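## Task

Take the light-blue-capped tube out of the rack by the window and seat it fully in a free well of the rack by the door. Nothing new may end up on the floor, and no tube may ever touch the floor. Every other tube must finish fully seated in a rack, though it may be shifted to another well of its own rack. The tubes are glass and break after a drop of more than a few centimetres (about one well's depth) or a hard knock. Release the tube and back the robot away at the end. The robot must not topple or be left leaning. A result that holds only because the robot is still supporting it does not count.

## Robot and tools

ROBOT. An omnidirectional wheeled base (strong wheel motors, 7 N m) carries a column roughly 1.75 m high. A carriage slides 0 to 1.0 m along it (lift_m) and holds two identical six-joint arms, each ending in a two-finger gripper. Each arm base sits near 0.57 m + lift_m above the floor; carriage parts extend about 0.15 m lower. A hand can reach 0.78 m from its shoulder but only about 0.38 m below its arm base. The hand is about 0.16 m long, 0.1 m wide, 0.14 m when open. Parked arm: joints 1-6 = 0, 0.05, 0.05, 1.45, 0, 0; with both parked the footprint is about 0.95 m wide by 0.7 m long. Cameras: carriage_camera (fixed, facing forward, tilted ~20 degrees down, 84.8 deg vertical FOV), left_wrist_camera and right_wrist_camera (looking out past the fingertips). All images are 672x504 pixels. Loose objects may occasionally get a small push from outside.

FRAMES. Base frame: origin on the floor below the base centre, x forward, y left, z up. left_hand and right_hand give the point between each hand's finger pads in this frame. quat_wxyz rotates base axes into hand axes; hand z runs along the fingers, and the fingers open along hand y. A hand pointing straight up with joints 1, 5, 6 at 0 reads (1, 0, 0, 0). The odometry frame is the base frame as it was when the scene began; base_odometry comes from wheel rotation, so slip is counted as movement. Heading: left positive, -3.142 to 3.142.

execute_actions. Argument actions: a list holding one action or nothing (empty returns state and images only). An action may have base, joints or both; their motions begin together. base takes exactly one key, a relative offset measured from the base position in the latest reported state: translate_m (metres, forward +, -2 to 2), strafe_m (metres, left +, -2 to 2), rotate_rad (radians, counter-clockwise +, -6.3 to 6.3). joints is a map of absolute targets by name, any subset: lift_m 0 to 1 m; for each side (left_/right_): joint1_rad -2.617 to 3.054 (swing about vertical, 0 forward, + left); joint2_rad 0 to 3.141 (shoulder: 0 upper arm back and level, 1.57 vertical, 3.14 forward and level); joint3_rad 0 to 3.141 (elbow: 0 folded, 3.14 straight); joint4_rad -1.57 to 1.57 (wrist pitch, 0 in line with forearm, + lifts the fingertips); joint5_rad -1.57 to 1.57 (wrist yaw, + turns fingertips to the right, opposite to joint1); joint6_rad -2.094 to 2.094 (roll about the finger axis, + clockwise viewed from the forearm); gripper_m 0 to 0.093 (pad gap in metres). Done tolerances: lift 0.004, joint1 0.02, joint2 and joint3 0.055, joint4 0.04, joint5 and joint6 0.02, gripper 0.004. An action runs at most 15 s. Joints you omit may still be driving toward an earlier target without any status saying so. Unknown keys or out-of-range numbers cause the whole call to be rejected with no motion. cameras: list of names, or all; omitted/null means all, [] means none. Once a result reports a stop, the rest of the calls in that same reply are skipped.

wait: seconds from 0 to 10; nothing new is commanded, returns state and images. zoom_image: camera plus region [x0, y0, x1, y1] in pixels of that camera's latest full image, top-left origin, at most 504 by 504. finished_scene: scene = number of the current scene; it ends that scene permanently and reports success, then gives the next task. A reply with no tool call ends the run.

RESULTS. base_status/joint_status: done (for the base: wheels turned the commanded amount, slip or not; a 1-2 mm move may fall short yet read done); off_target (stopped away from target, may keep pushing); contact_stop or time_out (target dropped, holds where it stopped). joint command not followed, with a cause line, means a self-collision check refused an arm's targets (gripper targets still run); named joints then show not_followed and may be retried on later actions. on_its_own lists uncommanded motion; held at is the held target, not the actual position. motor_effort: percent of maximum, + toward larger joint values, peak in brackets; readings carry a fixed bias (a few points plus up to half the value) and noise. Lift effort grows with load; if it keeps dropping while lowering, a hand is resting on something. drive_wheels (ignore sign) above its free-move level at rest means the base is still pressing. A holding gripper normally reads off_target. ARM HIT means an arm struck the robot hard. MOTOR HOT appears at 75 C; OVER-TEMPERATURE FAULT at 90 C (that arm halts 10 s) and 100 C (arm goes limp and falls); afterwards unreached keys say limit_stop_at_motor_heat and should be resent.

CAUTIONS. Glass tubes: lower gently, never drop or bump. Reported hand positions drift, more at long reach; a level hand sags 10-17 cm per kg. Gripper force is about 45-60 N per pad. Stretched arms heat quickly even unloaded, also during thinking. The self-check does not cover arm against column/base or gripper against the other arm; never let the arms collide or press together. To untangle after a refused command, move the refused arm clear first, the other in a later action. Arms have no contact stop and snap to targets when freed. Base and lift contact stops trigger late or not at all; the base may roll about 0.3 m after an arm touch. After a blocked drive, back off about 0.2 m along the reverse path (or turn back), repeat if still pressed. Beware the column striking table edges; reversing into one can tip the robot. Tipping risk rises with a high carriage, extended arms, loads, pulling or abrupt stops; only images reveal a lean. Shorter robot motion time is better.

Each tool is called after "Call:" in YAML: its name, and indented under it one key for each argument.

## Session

Call:
execute_actions:
  actions:
    - {"base":{"rotate_rad":-1.57}}

Scene clock: 3.10 s.
base_odometry: x=+0.000 y=+0.000 heading=-1.569 (m, m, rad; odometry frame)
base_status: done
joint_positions: lift_m=+0.301 left_joint1_rad=-0.001 left_joint2_rad=+0.039 left_joint3_rad=+0.033 left_joint4_rad=+1.440 left_joint5_rad=+0.032 left_joint6_rad=+0.049 left_gripper_m=+0.094 right_joint1_rad=-0.029 right_joint2_rad=+0.052 right_joint3_rad=+0.053 right_joint4_rad=+1.469 right_joint5_rad=-0.034 right_joint6_rad=+0.040 right_gripper_m=+0.094
joint_status: not commanded
motor_effort: lift_m=+22(22) drive_wheels=+11(22) (%)
left_hand: x=+0.3147 y=+0.3417 z=+1.2732 quat_wxyz=(+0.997, +0.017, +0.068, +0.023) (m; base frame)
right_hand: x=+0.3059 y=-0.3421 z=+1.2794 quat_wxyz=(+0.999, -0.015, +0.051, +0.006) (m; base frame)
pictures: carriage_camera, left_wrist_camera, right_wrist_camera
Images, in order (width x height): carriage_camera 672x504, left_wrist_camera 672x504, right_wrist_camera 672x504.

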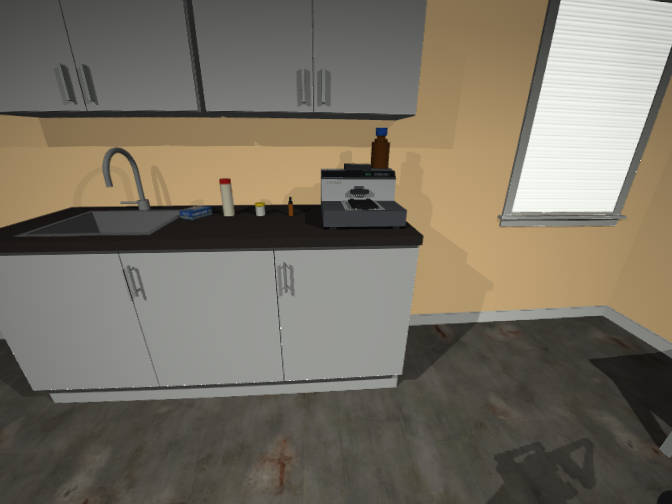

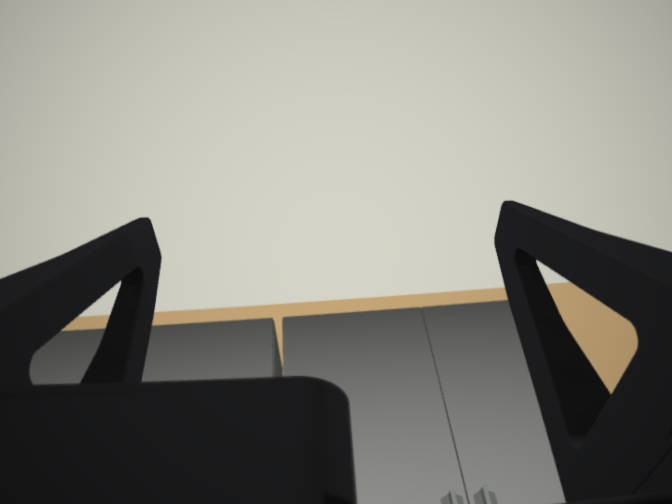

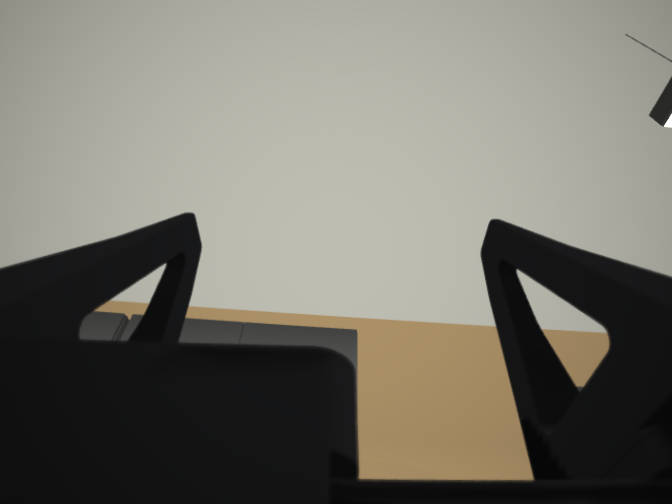

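Window table is to the right. Turn, adopting the level-hand pose.

Call:
execute_actions:
  actions:
    - {"base":{"rotate_rad":-1.57},"joints":{"lift_m":0.5,"right_joint1_rad":0,"right_joint2_rad":2.2,"right_joint3_rad":1.4,"right_joint4_rad":0.6,"right_joint5_rad":0,"right_joint6_rad":0,"right_gripper_m":0.024}}
  cameras: ["carriage_camera","right_wrist_camera"]

Scene clock: 6.40 s.
base_odometry: x=+0.000 y=+0.000 heading=-3.138 (m, m, rad; odometry frame)
base_status: done
joint_positions: lift_m=+0.500 left_joint1_rad=-0.001 left_joint2_rad=+0.039 left_joint3_rad=+0.033 left_joint4_rad=+1.439 left_joint5_rad=+0.032 left_joint6_rad=+0.049 left_gripper_m=+0.094 right_joint1_rad=-0.006 right_joint2_rad=+2.198 right_joint3_rad=+1.394 right_joint4_rad=+0.600 right_joint5_rad=-0.002 right_joint6_rad=+0.007 right_gripper_m=+0.024
joint_status: all done
motor_effort: lift_m=+22(28) drive_wheels=+11(26) (%)
left_hand: x=+0.3148 y=+0.3417 z=+1.4724 quat_wxyz=(+0.997, +0.017, +0.068, +0.023) (m; base frame)
right_hand: x=+0.9085 y=-0.3503 z=+1.1891 quat_wxyz=(+0.631, +0.004, +0.776, +0.001) (m; base frame)
pictures: carriage_camera, right_wrist_camera
Images, in order (width x height): carriage_camera 672x504, right_wrist_camera 672x504.

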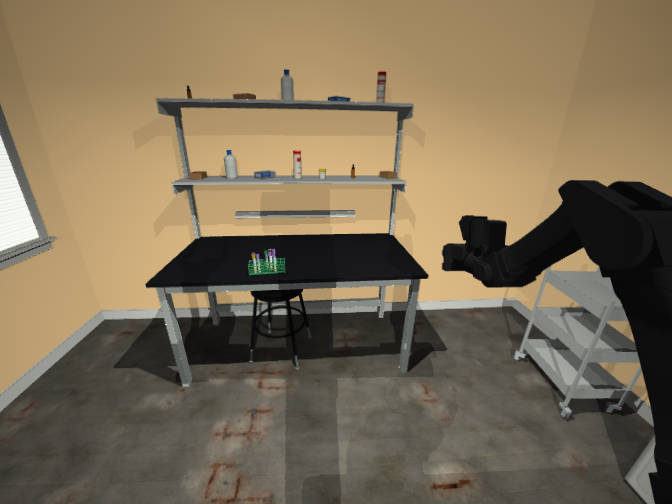

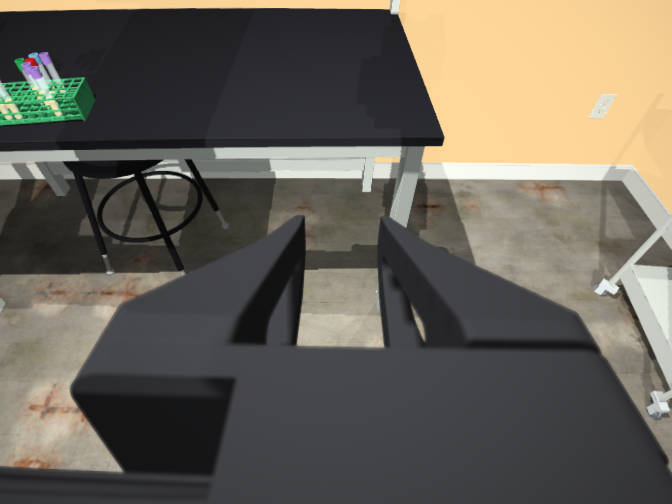

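Call:
execute_actions:
  actions:
    - {"base":{"strafe_m":0.8}}
  cameras: []

Call:
execute_actions:
  actions:
    - {"base":{"translate_m":0.65},"joints":{"lift_m":0.42}}
  cameras: ["carriage_camera","right_wrist_camera"]

Scene clock: 10.40 s.
base_odometry: x=+0.001 y=-0.800 heading=-3.140 (m, m, rad; odometry frame)
base_status: done
joint_positions: lift_m=+0.500 left_joint1_rad=-0.001 left_joint2_rad=+0.039 left_joint3_rad=+0.033 left_joint4_rad=+1.440 left_joint5_rad=+0.032 left_joint6_rad=+0.049 left_gripper_m=+0.094 right_joint1_rad=+0.000 right_joint2_rad=+2.198 right_joint3_rad=+1.394 right_joint4_rad=+0.604 right_joint5_rad=-0.002 right_joint6_rad=+0.007 right_gripper_m=+0.024
joint_status: not commanded
motor_effort: lift_m=+22(22) drive_wheels=-13(27) (%)
left_hand: x=+0.3146 y=+0.3417 z=+1.4724 quat_wxyz=(+0.997, +0.017, +0.068, +0.023) (m; base frame)
right_hand: x=+0.9087 y=-0.3467 z=+1.1900 quat_wxyz=(+0.633, +0.002, +0.774, +0.003) (m; base frame)
pictures: none
No camera images: the call's "cameras" was empty. Leave "cameras" out to get every camera's image.

Scene clock: 13.90 s.
base_odometry: x=-0.649 y=-0.802 heading=-3.139 (m, m, rad; odometry frame)
base_status: done
joint_positions: lift_m=+0.420 left_joint1_rad=-0.001 left_joint2_rad=+0.039 left_joint3_rad=+0.033 left_joint4_rad=+1.440 left_joint5_rad=+0.032 left_joint6_rad=+0.049 left_gripper_m=+0.094 right_joint1_rad=-0.001 right_joint2_rad=+2.197 right_joint3_rad=+1.394 right_joint4_rad=+0.605 right_joint5_rad=-0.001 right_joint6_rad=+0.007 right_gripper_m=+0.024
joint_status: all done
motor_effort: lift_m=+21(21) drive_wheels=-10(19) (%)
left_hand: x=+0.3145 y=+0.3417 z=+1.3925 quat_wxyz=(+0.997, +0.017, +0.068, +0.023) (m; base frame)
right_hand: x=+0.9088 y=-0.3472 z=+1.1114 quat_wxyz=(+0.634, +0.002, +0.773, +0.003) (m; base frame)
pictures: carriage_camera, right_wrist_camera
Images, in order (width x height): carriage_camera 672x504, right_wrist_camera 672x504.

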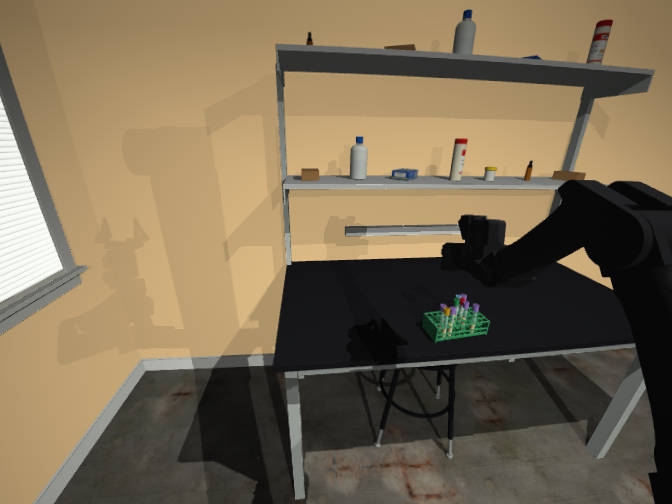

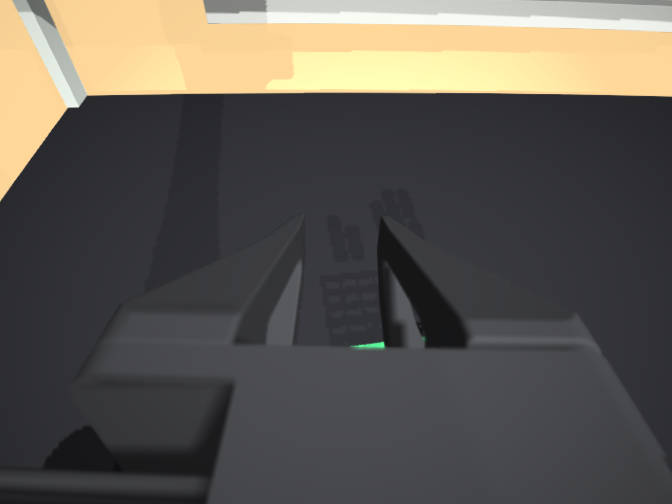

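Call:
execute_actions:
  actions:
    - {"base":{"translate_m":-0.25}}

Call:
execute_actions:
  actions:
    - {"joints":{"lift_m":0.32}}

Scene clock: 17.23 s.
base_odometry: x=-0.399 y=-0.802 heading=-3.139 (m, m, rad; odometry frame)
base_status: done
joint_positions: lift_m=+0.420 left_joint1_rad=-0.001 left_joint2_rad=+0.039 left_joint3_rad=+0.033 left_joint4_rad=+1.440 left_joint5_rad=+0.032 left_joint6_rad=+0.049 left_gripper_m=+0.094 right_joint1_rad=-0.001 right_joint2_rad=+2.197 right_joint3_rad=+1.394 right_joint4_rad=+0.607 right_joint5_rad=-0.001 right_joint6_rad=+0.007 right_gripper_m=+0.024
joint_status: not commanded
motor_effort: lift_m=+21(21) drive_wheels=-3(17) (%)
left_hand: x=+0.3145 y=+0.3417 z=+1.3925 quat_wxyz=(+0.997, +0.017, +0.068, +0.023) (m; base frame)
right_hand: x=+0.9088 y=-0.3475 z=+1.1121 quat_wxyz=(+0.635, +0.003, +0.773, +0.002) (m; base frame)
pictures: carriage_camera, left_wrist_camera, right_wrist_camera
Images, in order (width x height): carriage_camera 672x504, left_wrist_camera 672x504, right_wrist_camera 672x504.

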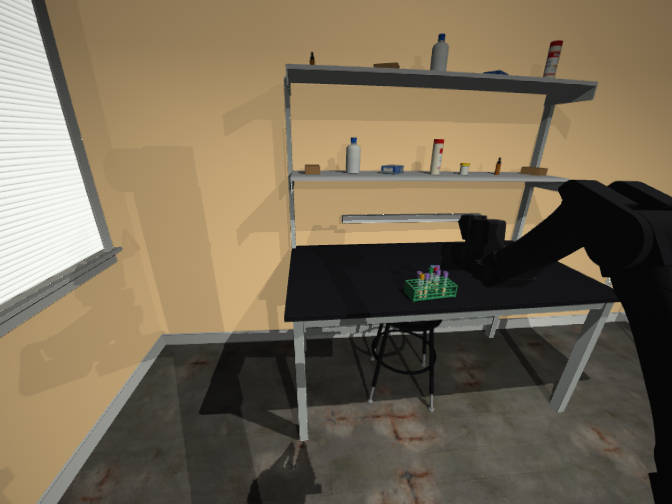

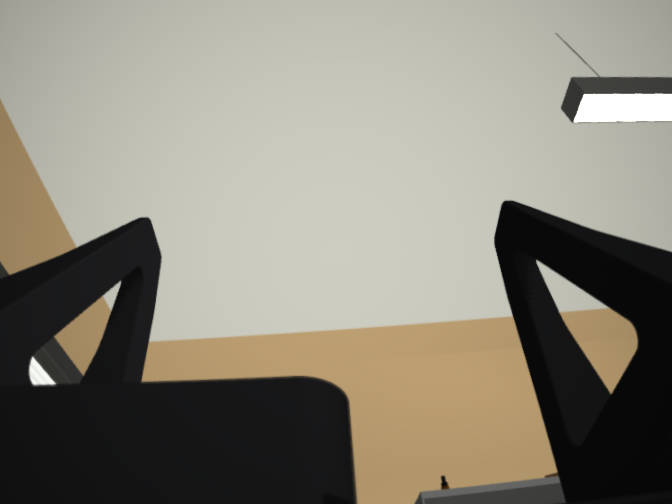

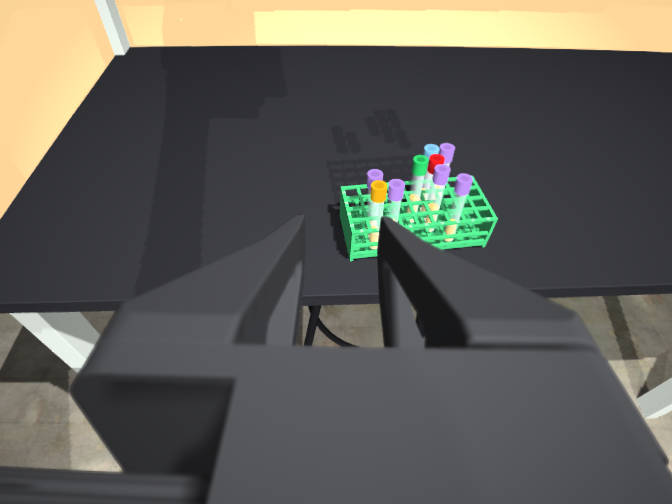

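Scene clock: 18.17 s.
base_odometry: x=-0.399 y=-0.802 heading=-3.139 (m, m, rad; odometry frame)
base_status: not commanded
joint_positions: lift_m=+0.320 left_joint1_rad=-0.001 left_joint2_rad=+0.039 left_joint3_rad=+0.033 left_joint4_rad=+1.441 left_joint5_rad=+0.032 left_joint6_rad=+0.049 left_gripper_m=+0.094 right_joint1_rad=-0.001 right_joint2_rad=+2.198 right_joint3_rad=+1.394 right_joint4_rad=+0.602 right_joint5_rad=-0.001 right_joint6_rad=+0.007 right_gripper_m=+0.024
joint_status: all done
motor_effort: lift_m=+21(21) drive_wheels=-2(3) (%)
left_hand: x=+0.3144 y=+0.3417 z=+1.2925 quat_wxyz=(+0.997, +0.017, +0.067, +0.023) (m; base frame)
right_hand: x=+0.9086 y=-0.3475 z=+1.0099 quat_wxyz=(+0.632, +0.003, +0.775, +0.002) (m; base frame)
pictures: carriage_camera, left_wrist_camera, right_wrist_camera
Images, in order (width x height): carriage_camera 672x504, left_wrist_camera 672x504, right_wrist_camera 672x504.

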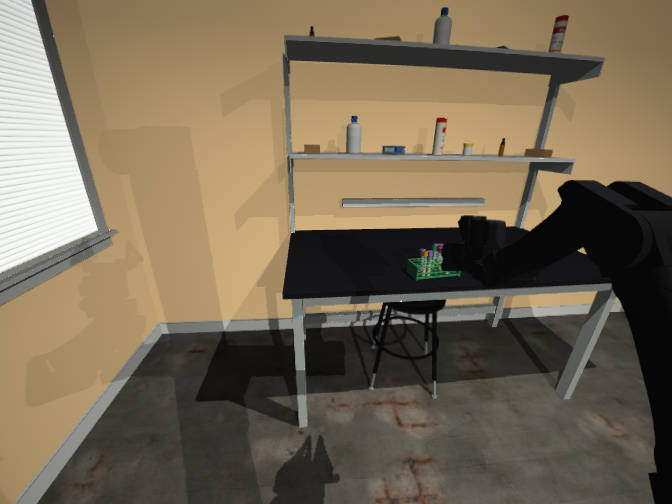

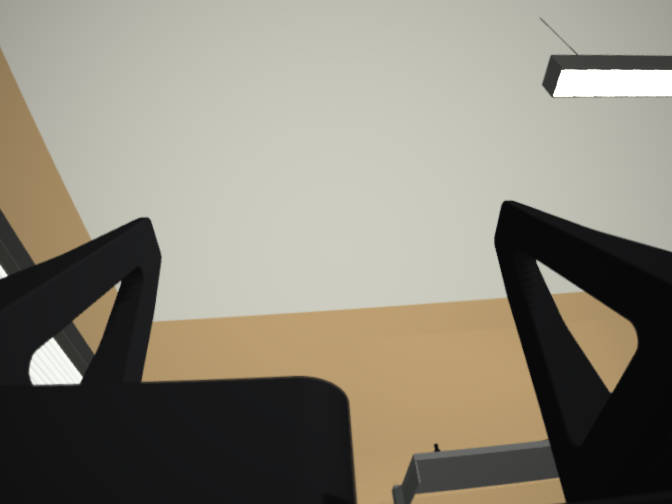

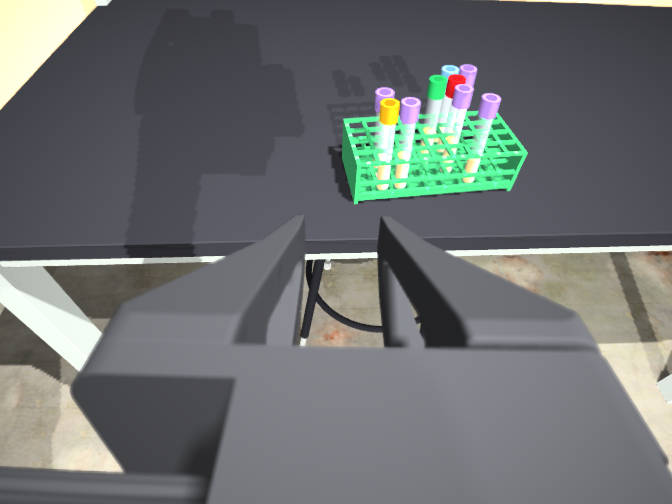

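Call:
zoom_image:
  camera: "right_wrist_camera"
  region: [320,40,560,220]

Region (320, 40, 560, 220) of right_wrist_camera's 672x504 image, scaled by 2.100, with more detail than that image has; it fills the top 378 rows of this view, and the rest is white.

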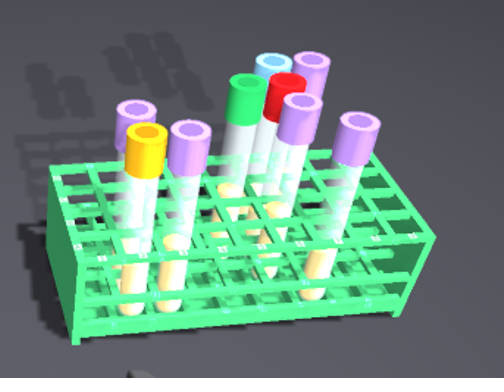

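Call:
execute_actions:
  actions:
    - {"joints":{"lift_m":0.6,"right_joint2_rad":2.4,"right_joint3_rad":1.3,"right_joint4_rad":-1.55}}

Scene clock: 21.20 s.
base_odometry: x=-0.399 y=-0.802 heading=-3.139 (m, m, rad; odometry frame)
base_status: not commanded
joint_positions: lift_m=+0.600 left_joint1_rad=-0.001 left_joint2_rad=+0.039 left_joint3_rad=+0.033 left_joint4_rad=+1.440 left_joint5_rad=+0.032 left_joint6_rad=+0.049 left_gripper_m=+0.094 right_joint1_rad=-0.001 right_joint2_rad=+2.396 right_joint3_rad=+1.308 right_joint4_rad=-1.554 right_joint5_rad=-0.001 right_joint6_rad=+0.007 right_gripper_m=+0.024
joint_status: all done
motor_effort: lift_m=+23(28) drive_wheels=-2(3) (%)
left_hand: x=+0.3145 y=+0.3417 z=+1.5723 quat_wxyz=(+0.997, +0.017, +0.068, +0.023) (m; base frame)
right_hand: x=+0.4444 y=-0.3470 z=+1.1324 quat_wxyz=(-0.511, +0.004, +0.860, -0.001) (m; base frame)
pictures: carriage_camera, left_wrist_camera, right_wrist_camera
Images, in order (width x height): carriage_camera 672x504, left_wrist_camera 672x504, right_wrist_camera 672x504.

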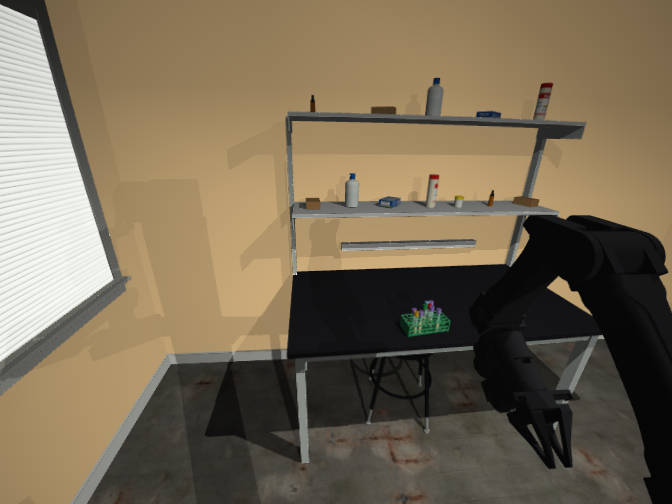

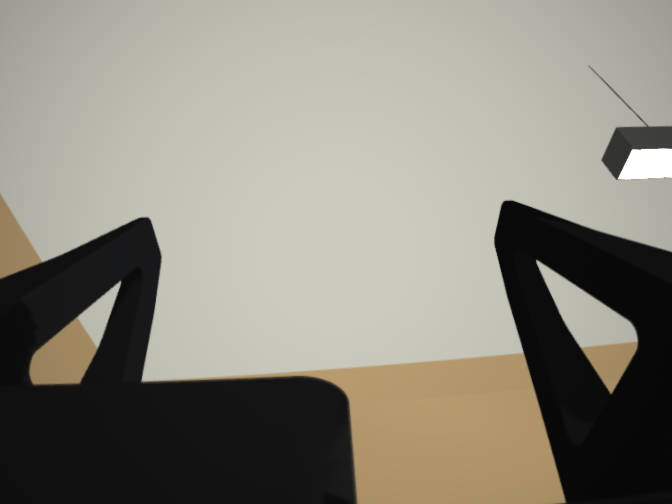

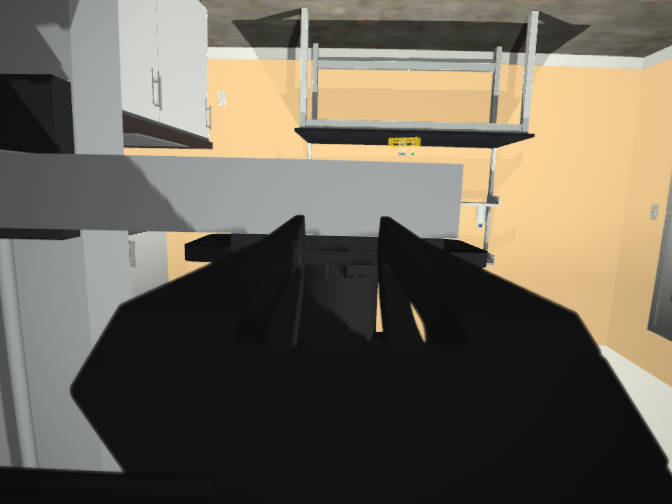

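Call:
execute_actions:
  actions:
    - {"joints":{"lift_m":0.75,"right_joint2_rad":2.9,"right_joint3_rad":1.9}}

Scene clock: 22.53 s.
base_odometry: x=-0.399 y=-0.802 heading=-3.139 (m, m, rad; odometry frame)
base_status: not commanded
joint_positions: lift_m=+0.750 left_joint1_rad=-0.001 left_joint2_rad=+0.039 left_joint3_rad=+0.033 left_joint4_rad=+1.440 left_joint5_rad=+0.032 left_joint6_rad=+0.049 left_gripper_m=+0.094 right_joint1_rad=-0.001 right_joint2_rad=+2.879 right_joint3_rad=+1.891 right_joint4_rad=-1.553 right_joint5_rad=-0.001 right_joint6_rad=+0.007 right_gripper_m=+0.024
joint_status: all done
motor_effort: lift_m=+22(27) drive_wheels=-2(3) (%)
left_hand: x=+0.3145 y=+0.3417 z=+1.7224 quat_wxyz=(+0.997, +0.017, +0.068, +0.023) (m; base frame)
right_hand: x=+0.5366 y=-0.3471 z=+1.1680 quat_wxyz=(-0.466, +0.004, +0.885, -0.001) (m; base frame)
pictures: carriage_camera, left_wrist_camera, right_wrist_camera
Images, in order (width x height): carriage_camera 672x504, left_wrist_camera 672x504, right_wrist_camera 672x504.

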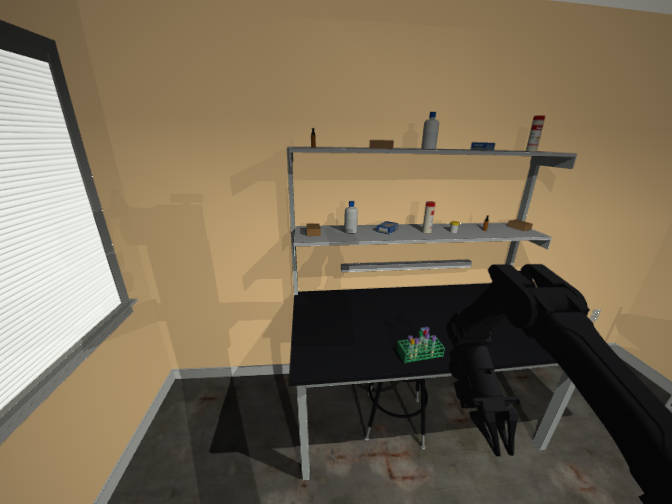

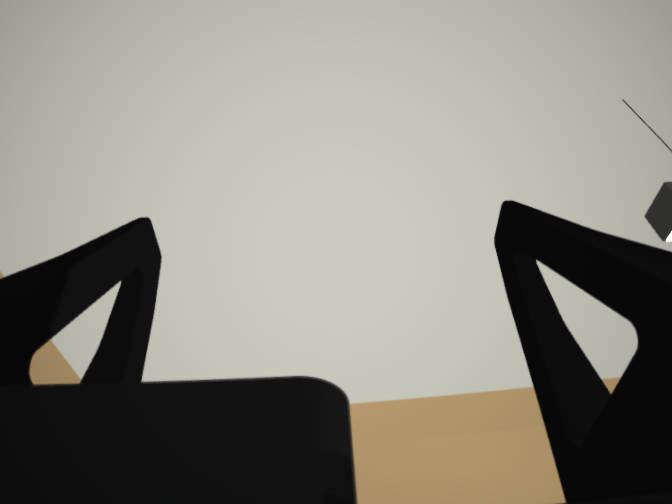

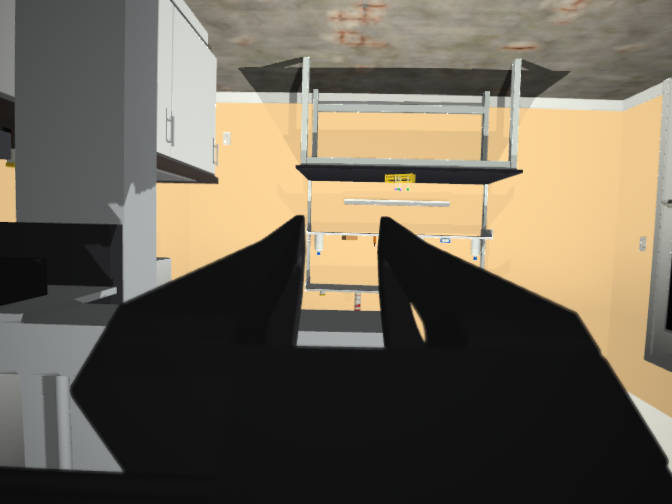

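Call:
execute_actions:
  actions:
    - {"base":{"strafe_m":-0.085}}
  cameras: []

Call:
execute_actions:
  actions:
    - {"base":{"translate_m":0.7}}

Scene clock: 24.40 s.
base_odometry: x=-0.399 y=-0.717 heading=-3.139 (m, m, rad; odometry frame)
base_status: done
joint_positions: lift_m=+0.750 left_joint1_rad=-0.001 left_joint2_rad=+0.039 left_joint3_rad=+0.033 left_joint4_rad=+1.440 left_joint5_rad=+0.032 left_joint6_rad=+0.049 left_gripper_m=+0.094 right_joint1_rad=-0.002 right_joint2_rad=+2.879 right_joint3_rad=+1.891 right_joint4_rad=-1.553 right_joint5_rad=-0.001 right_joint6_rad=+0.007 right_gripper_m=+0.024
joint_status: not commanded
motor_effort: lift_m=+22(23) drive_wheels=+3(13) (%)
left_hand: x=+0.3145 y=+0.3417 z=+1.7224 quat_wxyz=(+0.997, +0.017, +0.068, +0.023) (m; base frame)
right_hand: x=+0.5366 y=-0.3473 z=+1.1681 quat_wxyz=(-0.466, +0.004, +0.885, -0.001) (m; base frame)
pictures: none
No camera images: the call's "cameras" was empty. Leave "cameras" out to get every camera's image.

Scene clock: 28.03 s.
base_odometry: x=-1.099 y=-0.718 heading=-3.140 (m, m, rad; odometry frame)
base_status: done
joint_positions: lift_m=+0.750 left_joint1_rad=-0.001 left_joint2_rad=+0.039 left_joint3_rad=+0.033 left_joint4_rad=+1.440 left_joint5_rad=+0.032 left_joint6_rad=+0.049 left_gripper_m=+0.094 right_joint1_rad=-0.002 right_joint2_rad=+2.881 right_joint3_rad=+1.891 right_joint4_rad=-1.554 right_joint5_rad=-0.001 right_joint6_rad=+0.007 right_gripper_m=+0.024
joint_status: not commanded
motor_effort: lift_m=+22(23) drive_wheels=-10(20) (%)
left_hand: x=+0.3147 y=+0.3417 z=+1.7223 quat_wxyz=(+0.997, +0.017, +0.068, +0.023) (m; base frame)
right_hand: x=+0.5361 y=-0.3473 z=+1.1681 quat_wxyz=(-0.467, +0.004, +0.884, -0.001) (m; base frame)
pictures: carriage_camera, left_wrist_camera, right_wrist_camera
Images, in order (width x height): carriage_camera 672x504, left_wrist_camera 672x504, right_wrist_camera 672x504.

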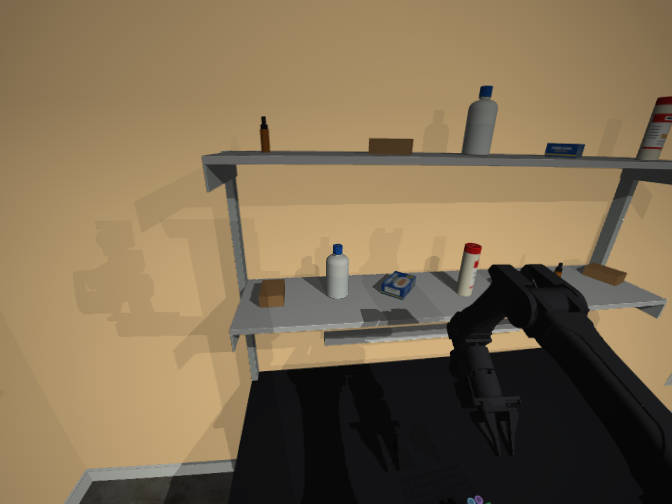

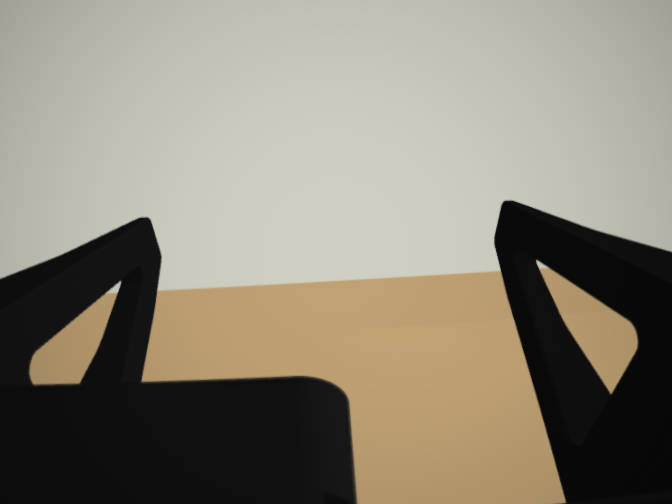

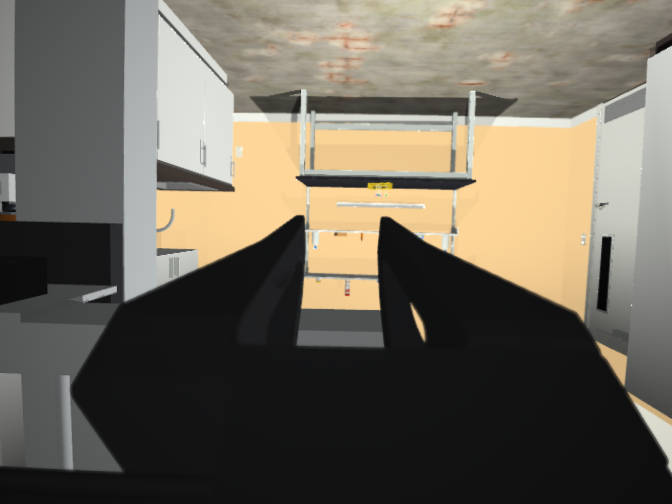

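Call:
execute_actions:
  actions:
    - {"base":{"translate_m":-0.1},"joints":{"lift_m":0.65}}
  cameras: ["carriage_camera","right_wrist_camera"]

Scene clock: 29.90 s.
base_odometry: x=-0.999 y=-0.718 heading=-3.140 (m, m, rad; odometry frame)
base_status: done
joint_positions: lift_m=+0.650 left_joint1_rad=-0.001 left_joint2_rad=+0.039 left_joint3_rad=+0.033 left_joint4_rad=+1.442 left_joint5_rad=+0.032 left_joint6_rad=+0.049 left_gripper_m=+0.094 right_joint1_rad=-0.001 right_joint2_rad=+2.896 right_joint3_rad=+1.891 right_joint4_rad=-1.555 right_joint5_rad=-0.001 right_joint6_rad=+0.007 right_gripper_m=+0.024
joint_status: all done
motor_effort: lift_m=+21(21) drive_wheels=-15(18) (%)
left_hand: x=+0.3141 y=+0.3417 z=+1.6226 quat_wxyz=(+0.997, +0.017, +0.067, +0.023) (m; base frame)
right_hand: x=+0.5323 y=-0.3472 z=+1.0646 quat_wxyz=(-0.475, +0.004, +0.880, -0.001) (m; base frame)
pictures: carriage_camera, right_wrist_camera
Images, in order (width x height): carriage_camera 672x504, right_wrist_camera 672x504.

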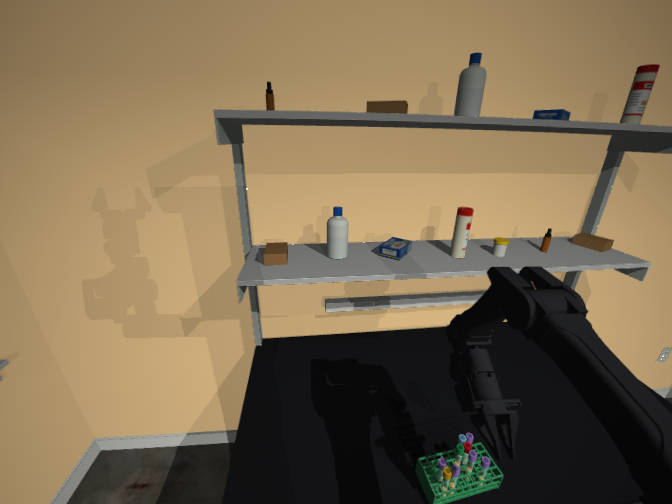

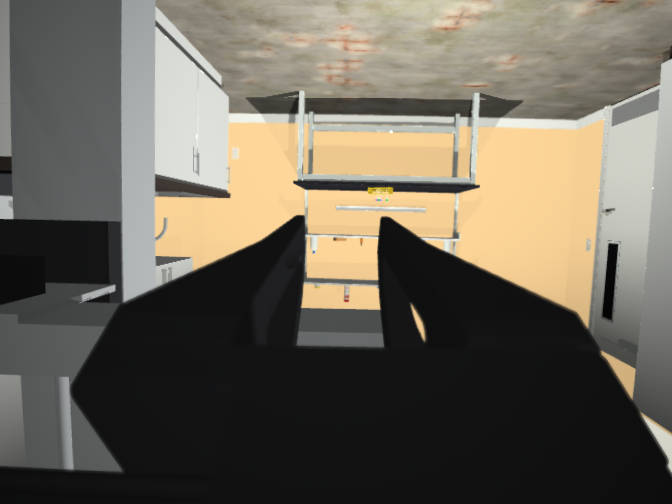

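Call:
zoom_image:
  camera: "carriage_camera"
  region: [400,400,560,504]

Region (400, 400, 560, 504) of carriage_camera's 672x504 image, scaled by 3.150, with more detail than that image has; it fills the top 328 rows of this view, and the rest is white.

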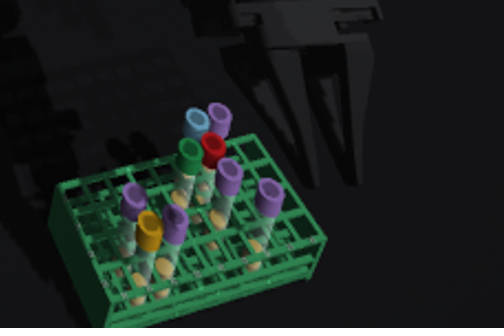

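Call:
execute_actions:
  actions:
    - {"base":{"translate_m":0.1}}
  cameras: []

Call:
execute_actions:
  actions:
    - {"base":{"strafe_m":0.065}}
  cameras: ["carriage_camera","right_wrist_camera"]

Call:
zoom_image:
  camera: "carriage_camera"
  region: [400,400,560,504]

Scene clock: 32.20 s.
base_odometry: x=-1.099 y=-0.717 heading=-3.141 (m, m, rad; odometry frame)
base_status: done
joint_positions: lift_m=+0.650 left_joint1_rad=-0.001 left_joint2_rad=+0.039 left_joint3_rad=+0.033 left_joint4_rad=+1.441 left_joint5_rad=+0.032 left_joint6_rad=+0.049 left_gripper_m=+0.094 right_joint1_rad=-0.001 right_joint2_rad=+2.896 right_joint3_rad=+1.891 right_joint4_rad=-1.556 right_joint5_rad=-0.001 right_joint6_rad=+0.007 right_gripper_m=+0.024
joint_status: not commanded
motor_effort: lift_m=+21(21) drive_wheels=-9(18) (%)
left_hand: x=+0.3144 y=+0.3417 z=+1.6225 quat_wxyz=(+0.997, +0.017, +0.067, +0.023) (m; base frame)
right_hand: x=+0.5321 y=-0.3472 z=+1.0649 quat_wxyz=(-0.475, +0.004, +0.880, -0.001) (m; base frame)
pictures: none
No camera images: the call's "cameras" was empty. Leave "cameras" out to get every camera's image.

Scene clock: 33.53 s.
base_odometry: x=-1.100 y=-0.782 heading=+3.141 (m, m, rad; odometry frame)
base_status: done
joint_positions: lift_m=+0.650 left_joint1_rad=-0.001 left_joint2_rad=+0.039 left_joint3_rad=+0.033 left_joint4_rad=+1.441 left_joint5_rad=+0.032 left_joint6_rad=+0.049 left_gripper_m=+0.094 right_joint1_rad=-0.001 right_joint2_rad=+2.896 right_joint3_rad=+1.891 right_joint4_rad=-1.556 right_joint5_rad=-0.001 right_joint6_rad=+0.007 right_gripper_m=+0.024
joint_status: not commanded
motor_effort: lift_m=+21(21) drive_wheels=+3(17) (%)
left_hand: x=+0.3143 y=+0.3417 z=+1.6225 quat_wxyz=(+0.997, +0.017, +0.067, +0.023) (m; base frame)
right_hand: x=+0.5321 y=-0.3470 z=+1.0649 quat_wxyz=(-0.475, +0.004, +0.880, -0.001) (m; base frame)
pictures: carriage_camera, right_wrist_camera
Images, in order (width x height): carriage_camera 672x504, right_wrist_camera 672x504.

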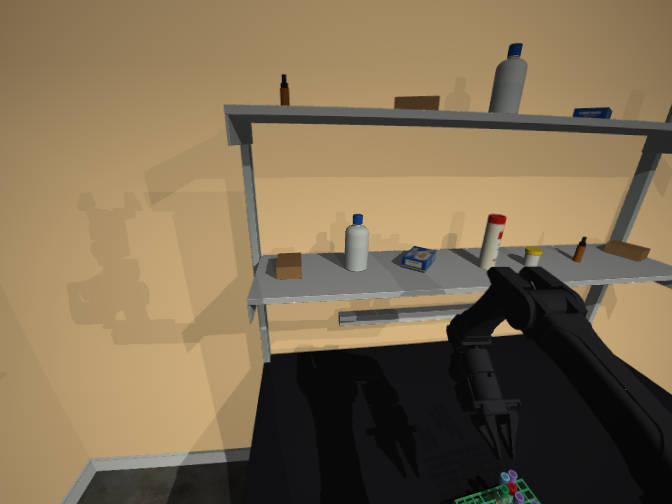

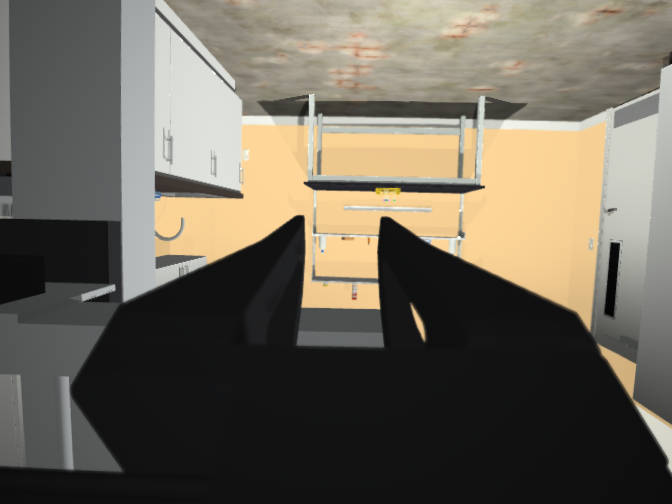

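Region (400, 400, 560, 504) of carriage_camera's 672x504 image, scaled by 3.150, with more detail than that image has; it fills the top 328 rows of this view, and the rest is white.

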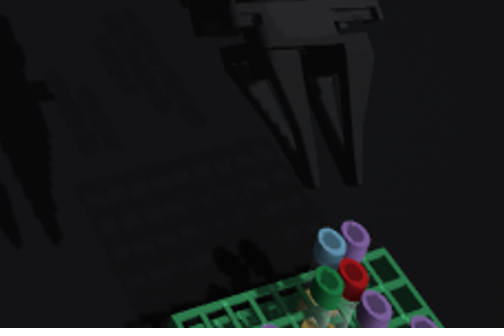

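Call:
execute_actions:
  actions:
    - {"joints":{"lift_m":0.61}}
  cameras: ["carriage_camera","right_wrist_camera"]

Call:
zoom_image:
  camera: "carriage_camera"
  region: [400,400,560,504]

Scene clock: 34.40 s.
base_odometry: x=-1.100 y=-0.782 heading=+3.141 (m, m, rad; odometry frame)
base_status: not commanded
joint_positions: lift_m=+0.610 left_joint1_rad=-0.001 left_joint2_rad=+0.039 left_joint3_rad=+0.033 left_joint4_rad=+1.441 left_joint5_rad=+0.032 left_joint6_rad=+0.049 left_gripper_m=+0.094 right_joint1_rad=-0.001 right_joint2_rad=+2.899 right_joint3_rad=+1.891 right_joint4_rad=-1.551 right_joint5_rad=-0.001 right_joint6_rad=+0.007 right_gripper_m=+0.024
joint_status: all done
motor_effort: lift_m=+21(22) drive_wheels=+3(3) (%)
left_hand: x=+0.3143 y=+0.3417 z=+1.5825 quat_wxyz=(+0.997, +0.017, +0.067, +0.023) (m; base frame)
right_hand: x=+0.5321 y=-0.3470 z=+1.0232 quat_wxyz=(-0.474, +0.004, +0.880, -0.001) (m; base frame)
pictures: carriage_camera, right_wrist_camera
Images, in order (width x height): carriage_camera 672x504, right_wrist_camera 672x504.

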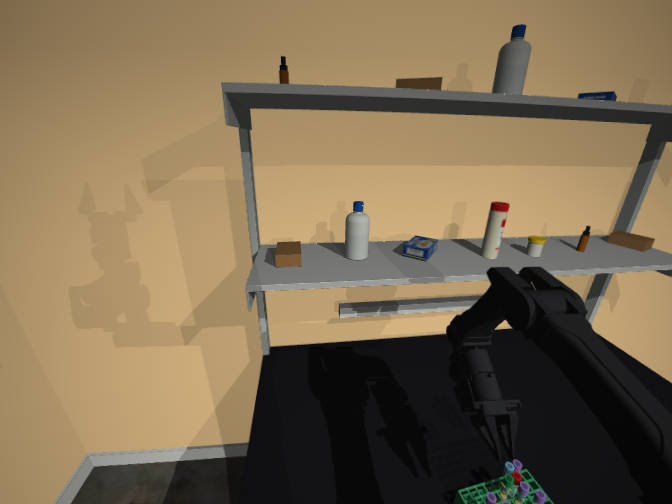

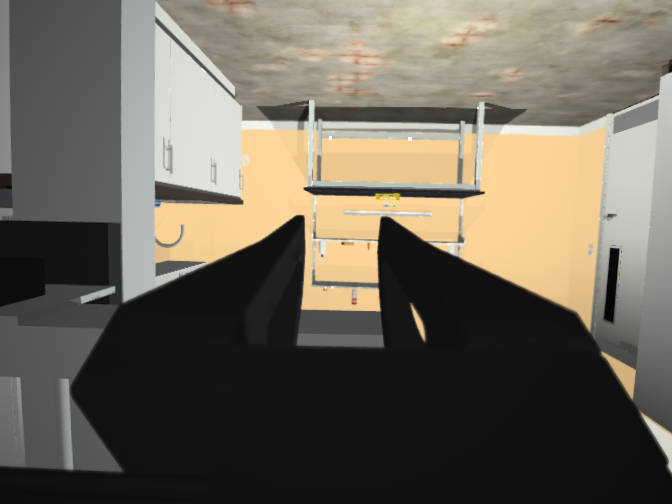

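Region (400, 400, 560, 504) of carriage_camera's 672x504 image, scaled by 3.150, with more detail than that image has; it fills the top 328 rows of this view, and the rest is white.

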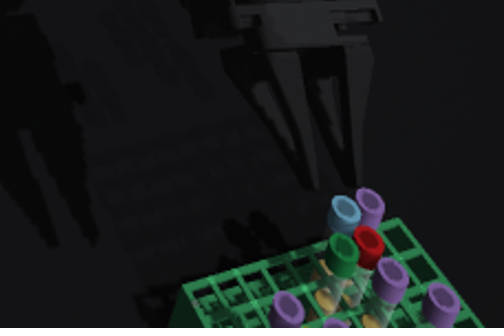

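Call:
execute_actions:
  actions:
    - {"base":{"strafe_m":0.005}}
  cameras: []

Call:
execute_actions:
  actions:
    - {"base":{"translate_m":-0.018}}
  cameras: ["carriage_camera","right_wrist_camera"]

Call:
zoom_image:
  camera: "carriage_camera"
  region: [460,410,560,490]

Scene clock: 35.90 s.
base_odometry: x=-1.100 y=-0.787 heading=+3.141 (m, m, rad; odometry frame)
base_status: done
joint_positions: lift_m=+0.610 left_joint1_rad=-0.001 left_joint2_rad=+0.039 left_joint3_rad=+0.033 left_joint4_rad=+1.441 left_joint5_rad=+0.032 left_joint6_rad=+0.049 left_gripper_m=+0.094 right_joint1_rad=+0.000 right_joint2_rad=+2.899 right_joint3_rad=+1.891 right_joint4_rad=-1.553 right_joint5_rad=-0.001 right_joint6_rad=+0.007 right_gripper_m=+0.024
joint_status: not commanded
motor_effort: lift_m=+22(22) drive_wheels=+4(14) (%)
left_hand: x=+0.3143 y=+0.3417 z=+1.5825 quat_wxyz=(+0.997, +0.017, +0.067, +0.023) (m; base frame)
right_hand: x=+0.5318 y=-0.3468 z=+1.0236 quat_wxyz=(-0.475, +0.003, +0.880, -0.001) (m; base frame)
pictures: none
No camera images: the call's "cameras" was empty. Leave "cameras" out to get every camera's image.

Scene clock: 36.83 s.
base_odometry: x=-1.082 y=-0.787 heading=+3.141 (m, m, rad; odometry frame)
base_status: done
joint_positions: lift_m=+0.610 left_joint1_rad=-0.001 left_joint2_rad=+0.039 left_joint3_rad=+0.033 left_joint4_rad=+1.441 left_joint5_rad=+0.032 left_joint6_rad=+0.049 left_gripper_m=+0.094 right_joint1_rad=+0.000 right_joint2_rad=+2.899 right_joint3_rad=+1.891 right_joint4_rad=-1.554 right_joint5_rad=-0.001 right_joint6_rad=+0.007 right_gripper_m=+0.024
joint_status: not commanded
motor_effort: lift_m=+22(22) drive_wheels=+3(8) (%)
left_hand: x=+0.3144 y=+0.3417 z=+1.5825 quat_wxyz=(+0.997, +0.017, +0.067, +0.023) (m; base frame)
right_hand: x=+0.5317 y=-0.3468 z=+1.0239 quat_wxyz=(-0.476, +0.003, +0.880, -0.001) (m; base frame)
pictures: carriage_camera, right_wrist_camera
Images, in order (width x height): carriage_camera 672x504, right_wrist_camera 672x504.

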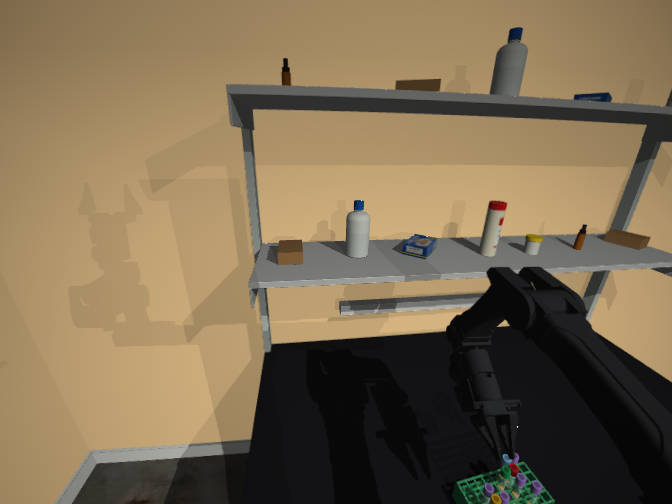

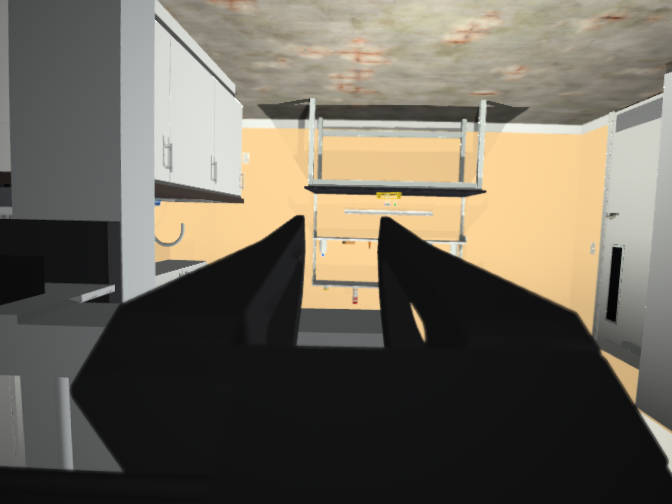

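Region (460, 410, 560, 490) of carriage_camera's 672x504 image, scaled by 5.040, with more detail than that image has; it fills the top 403 rows of this view, and the rest is white.

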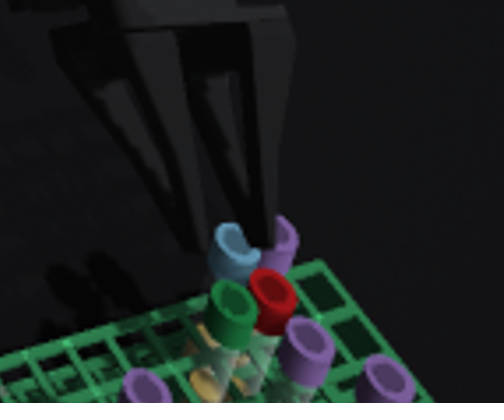

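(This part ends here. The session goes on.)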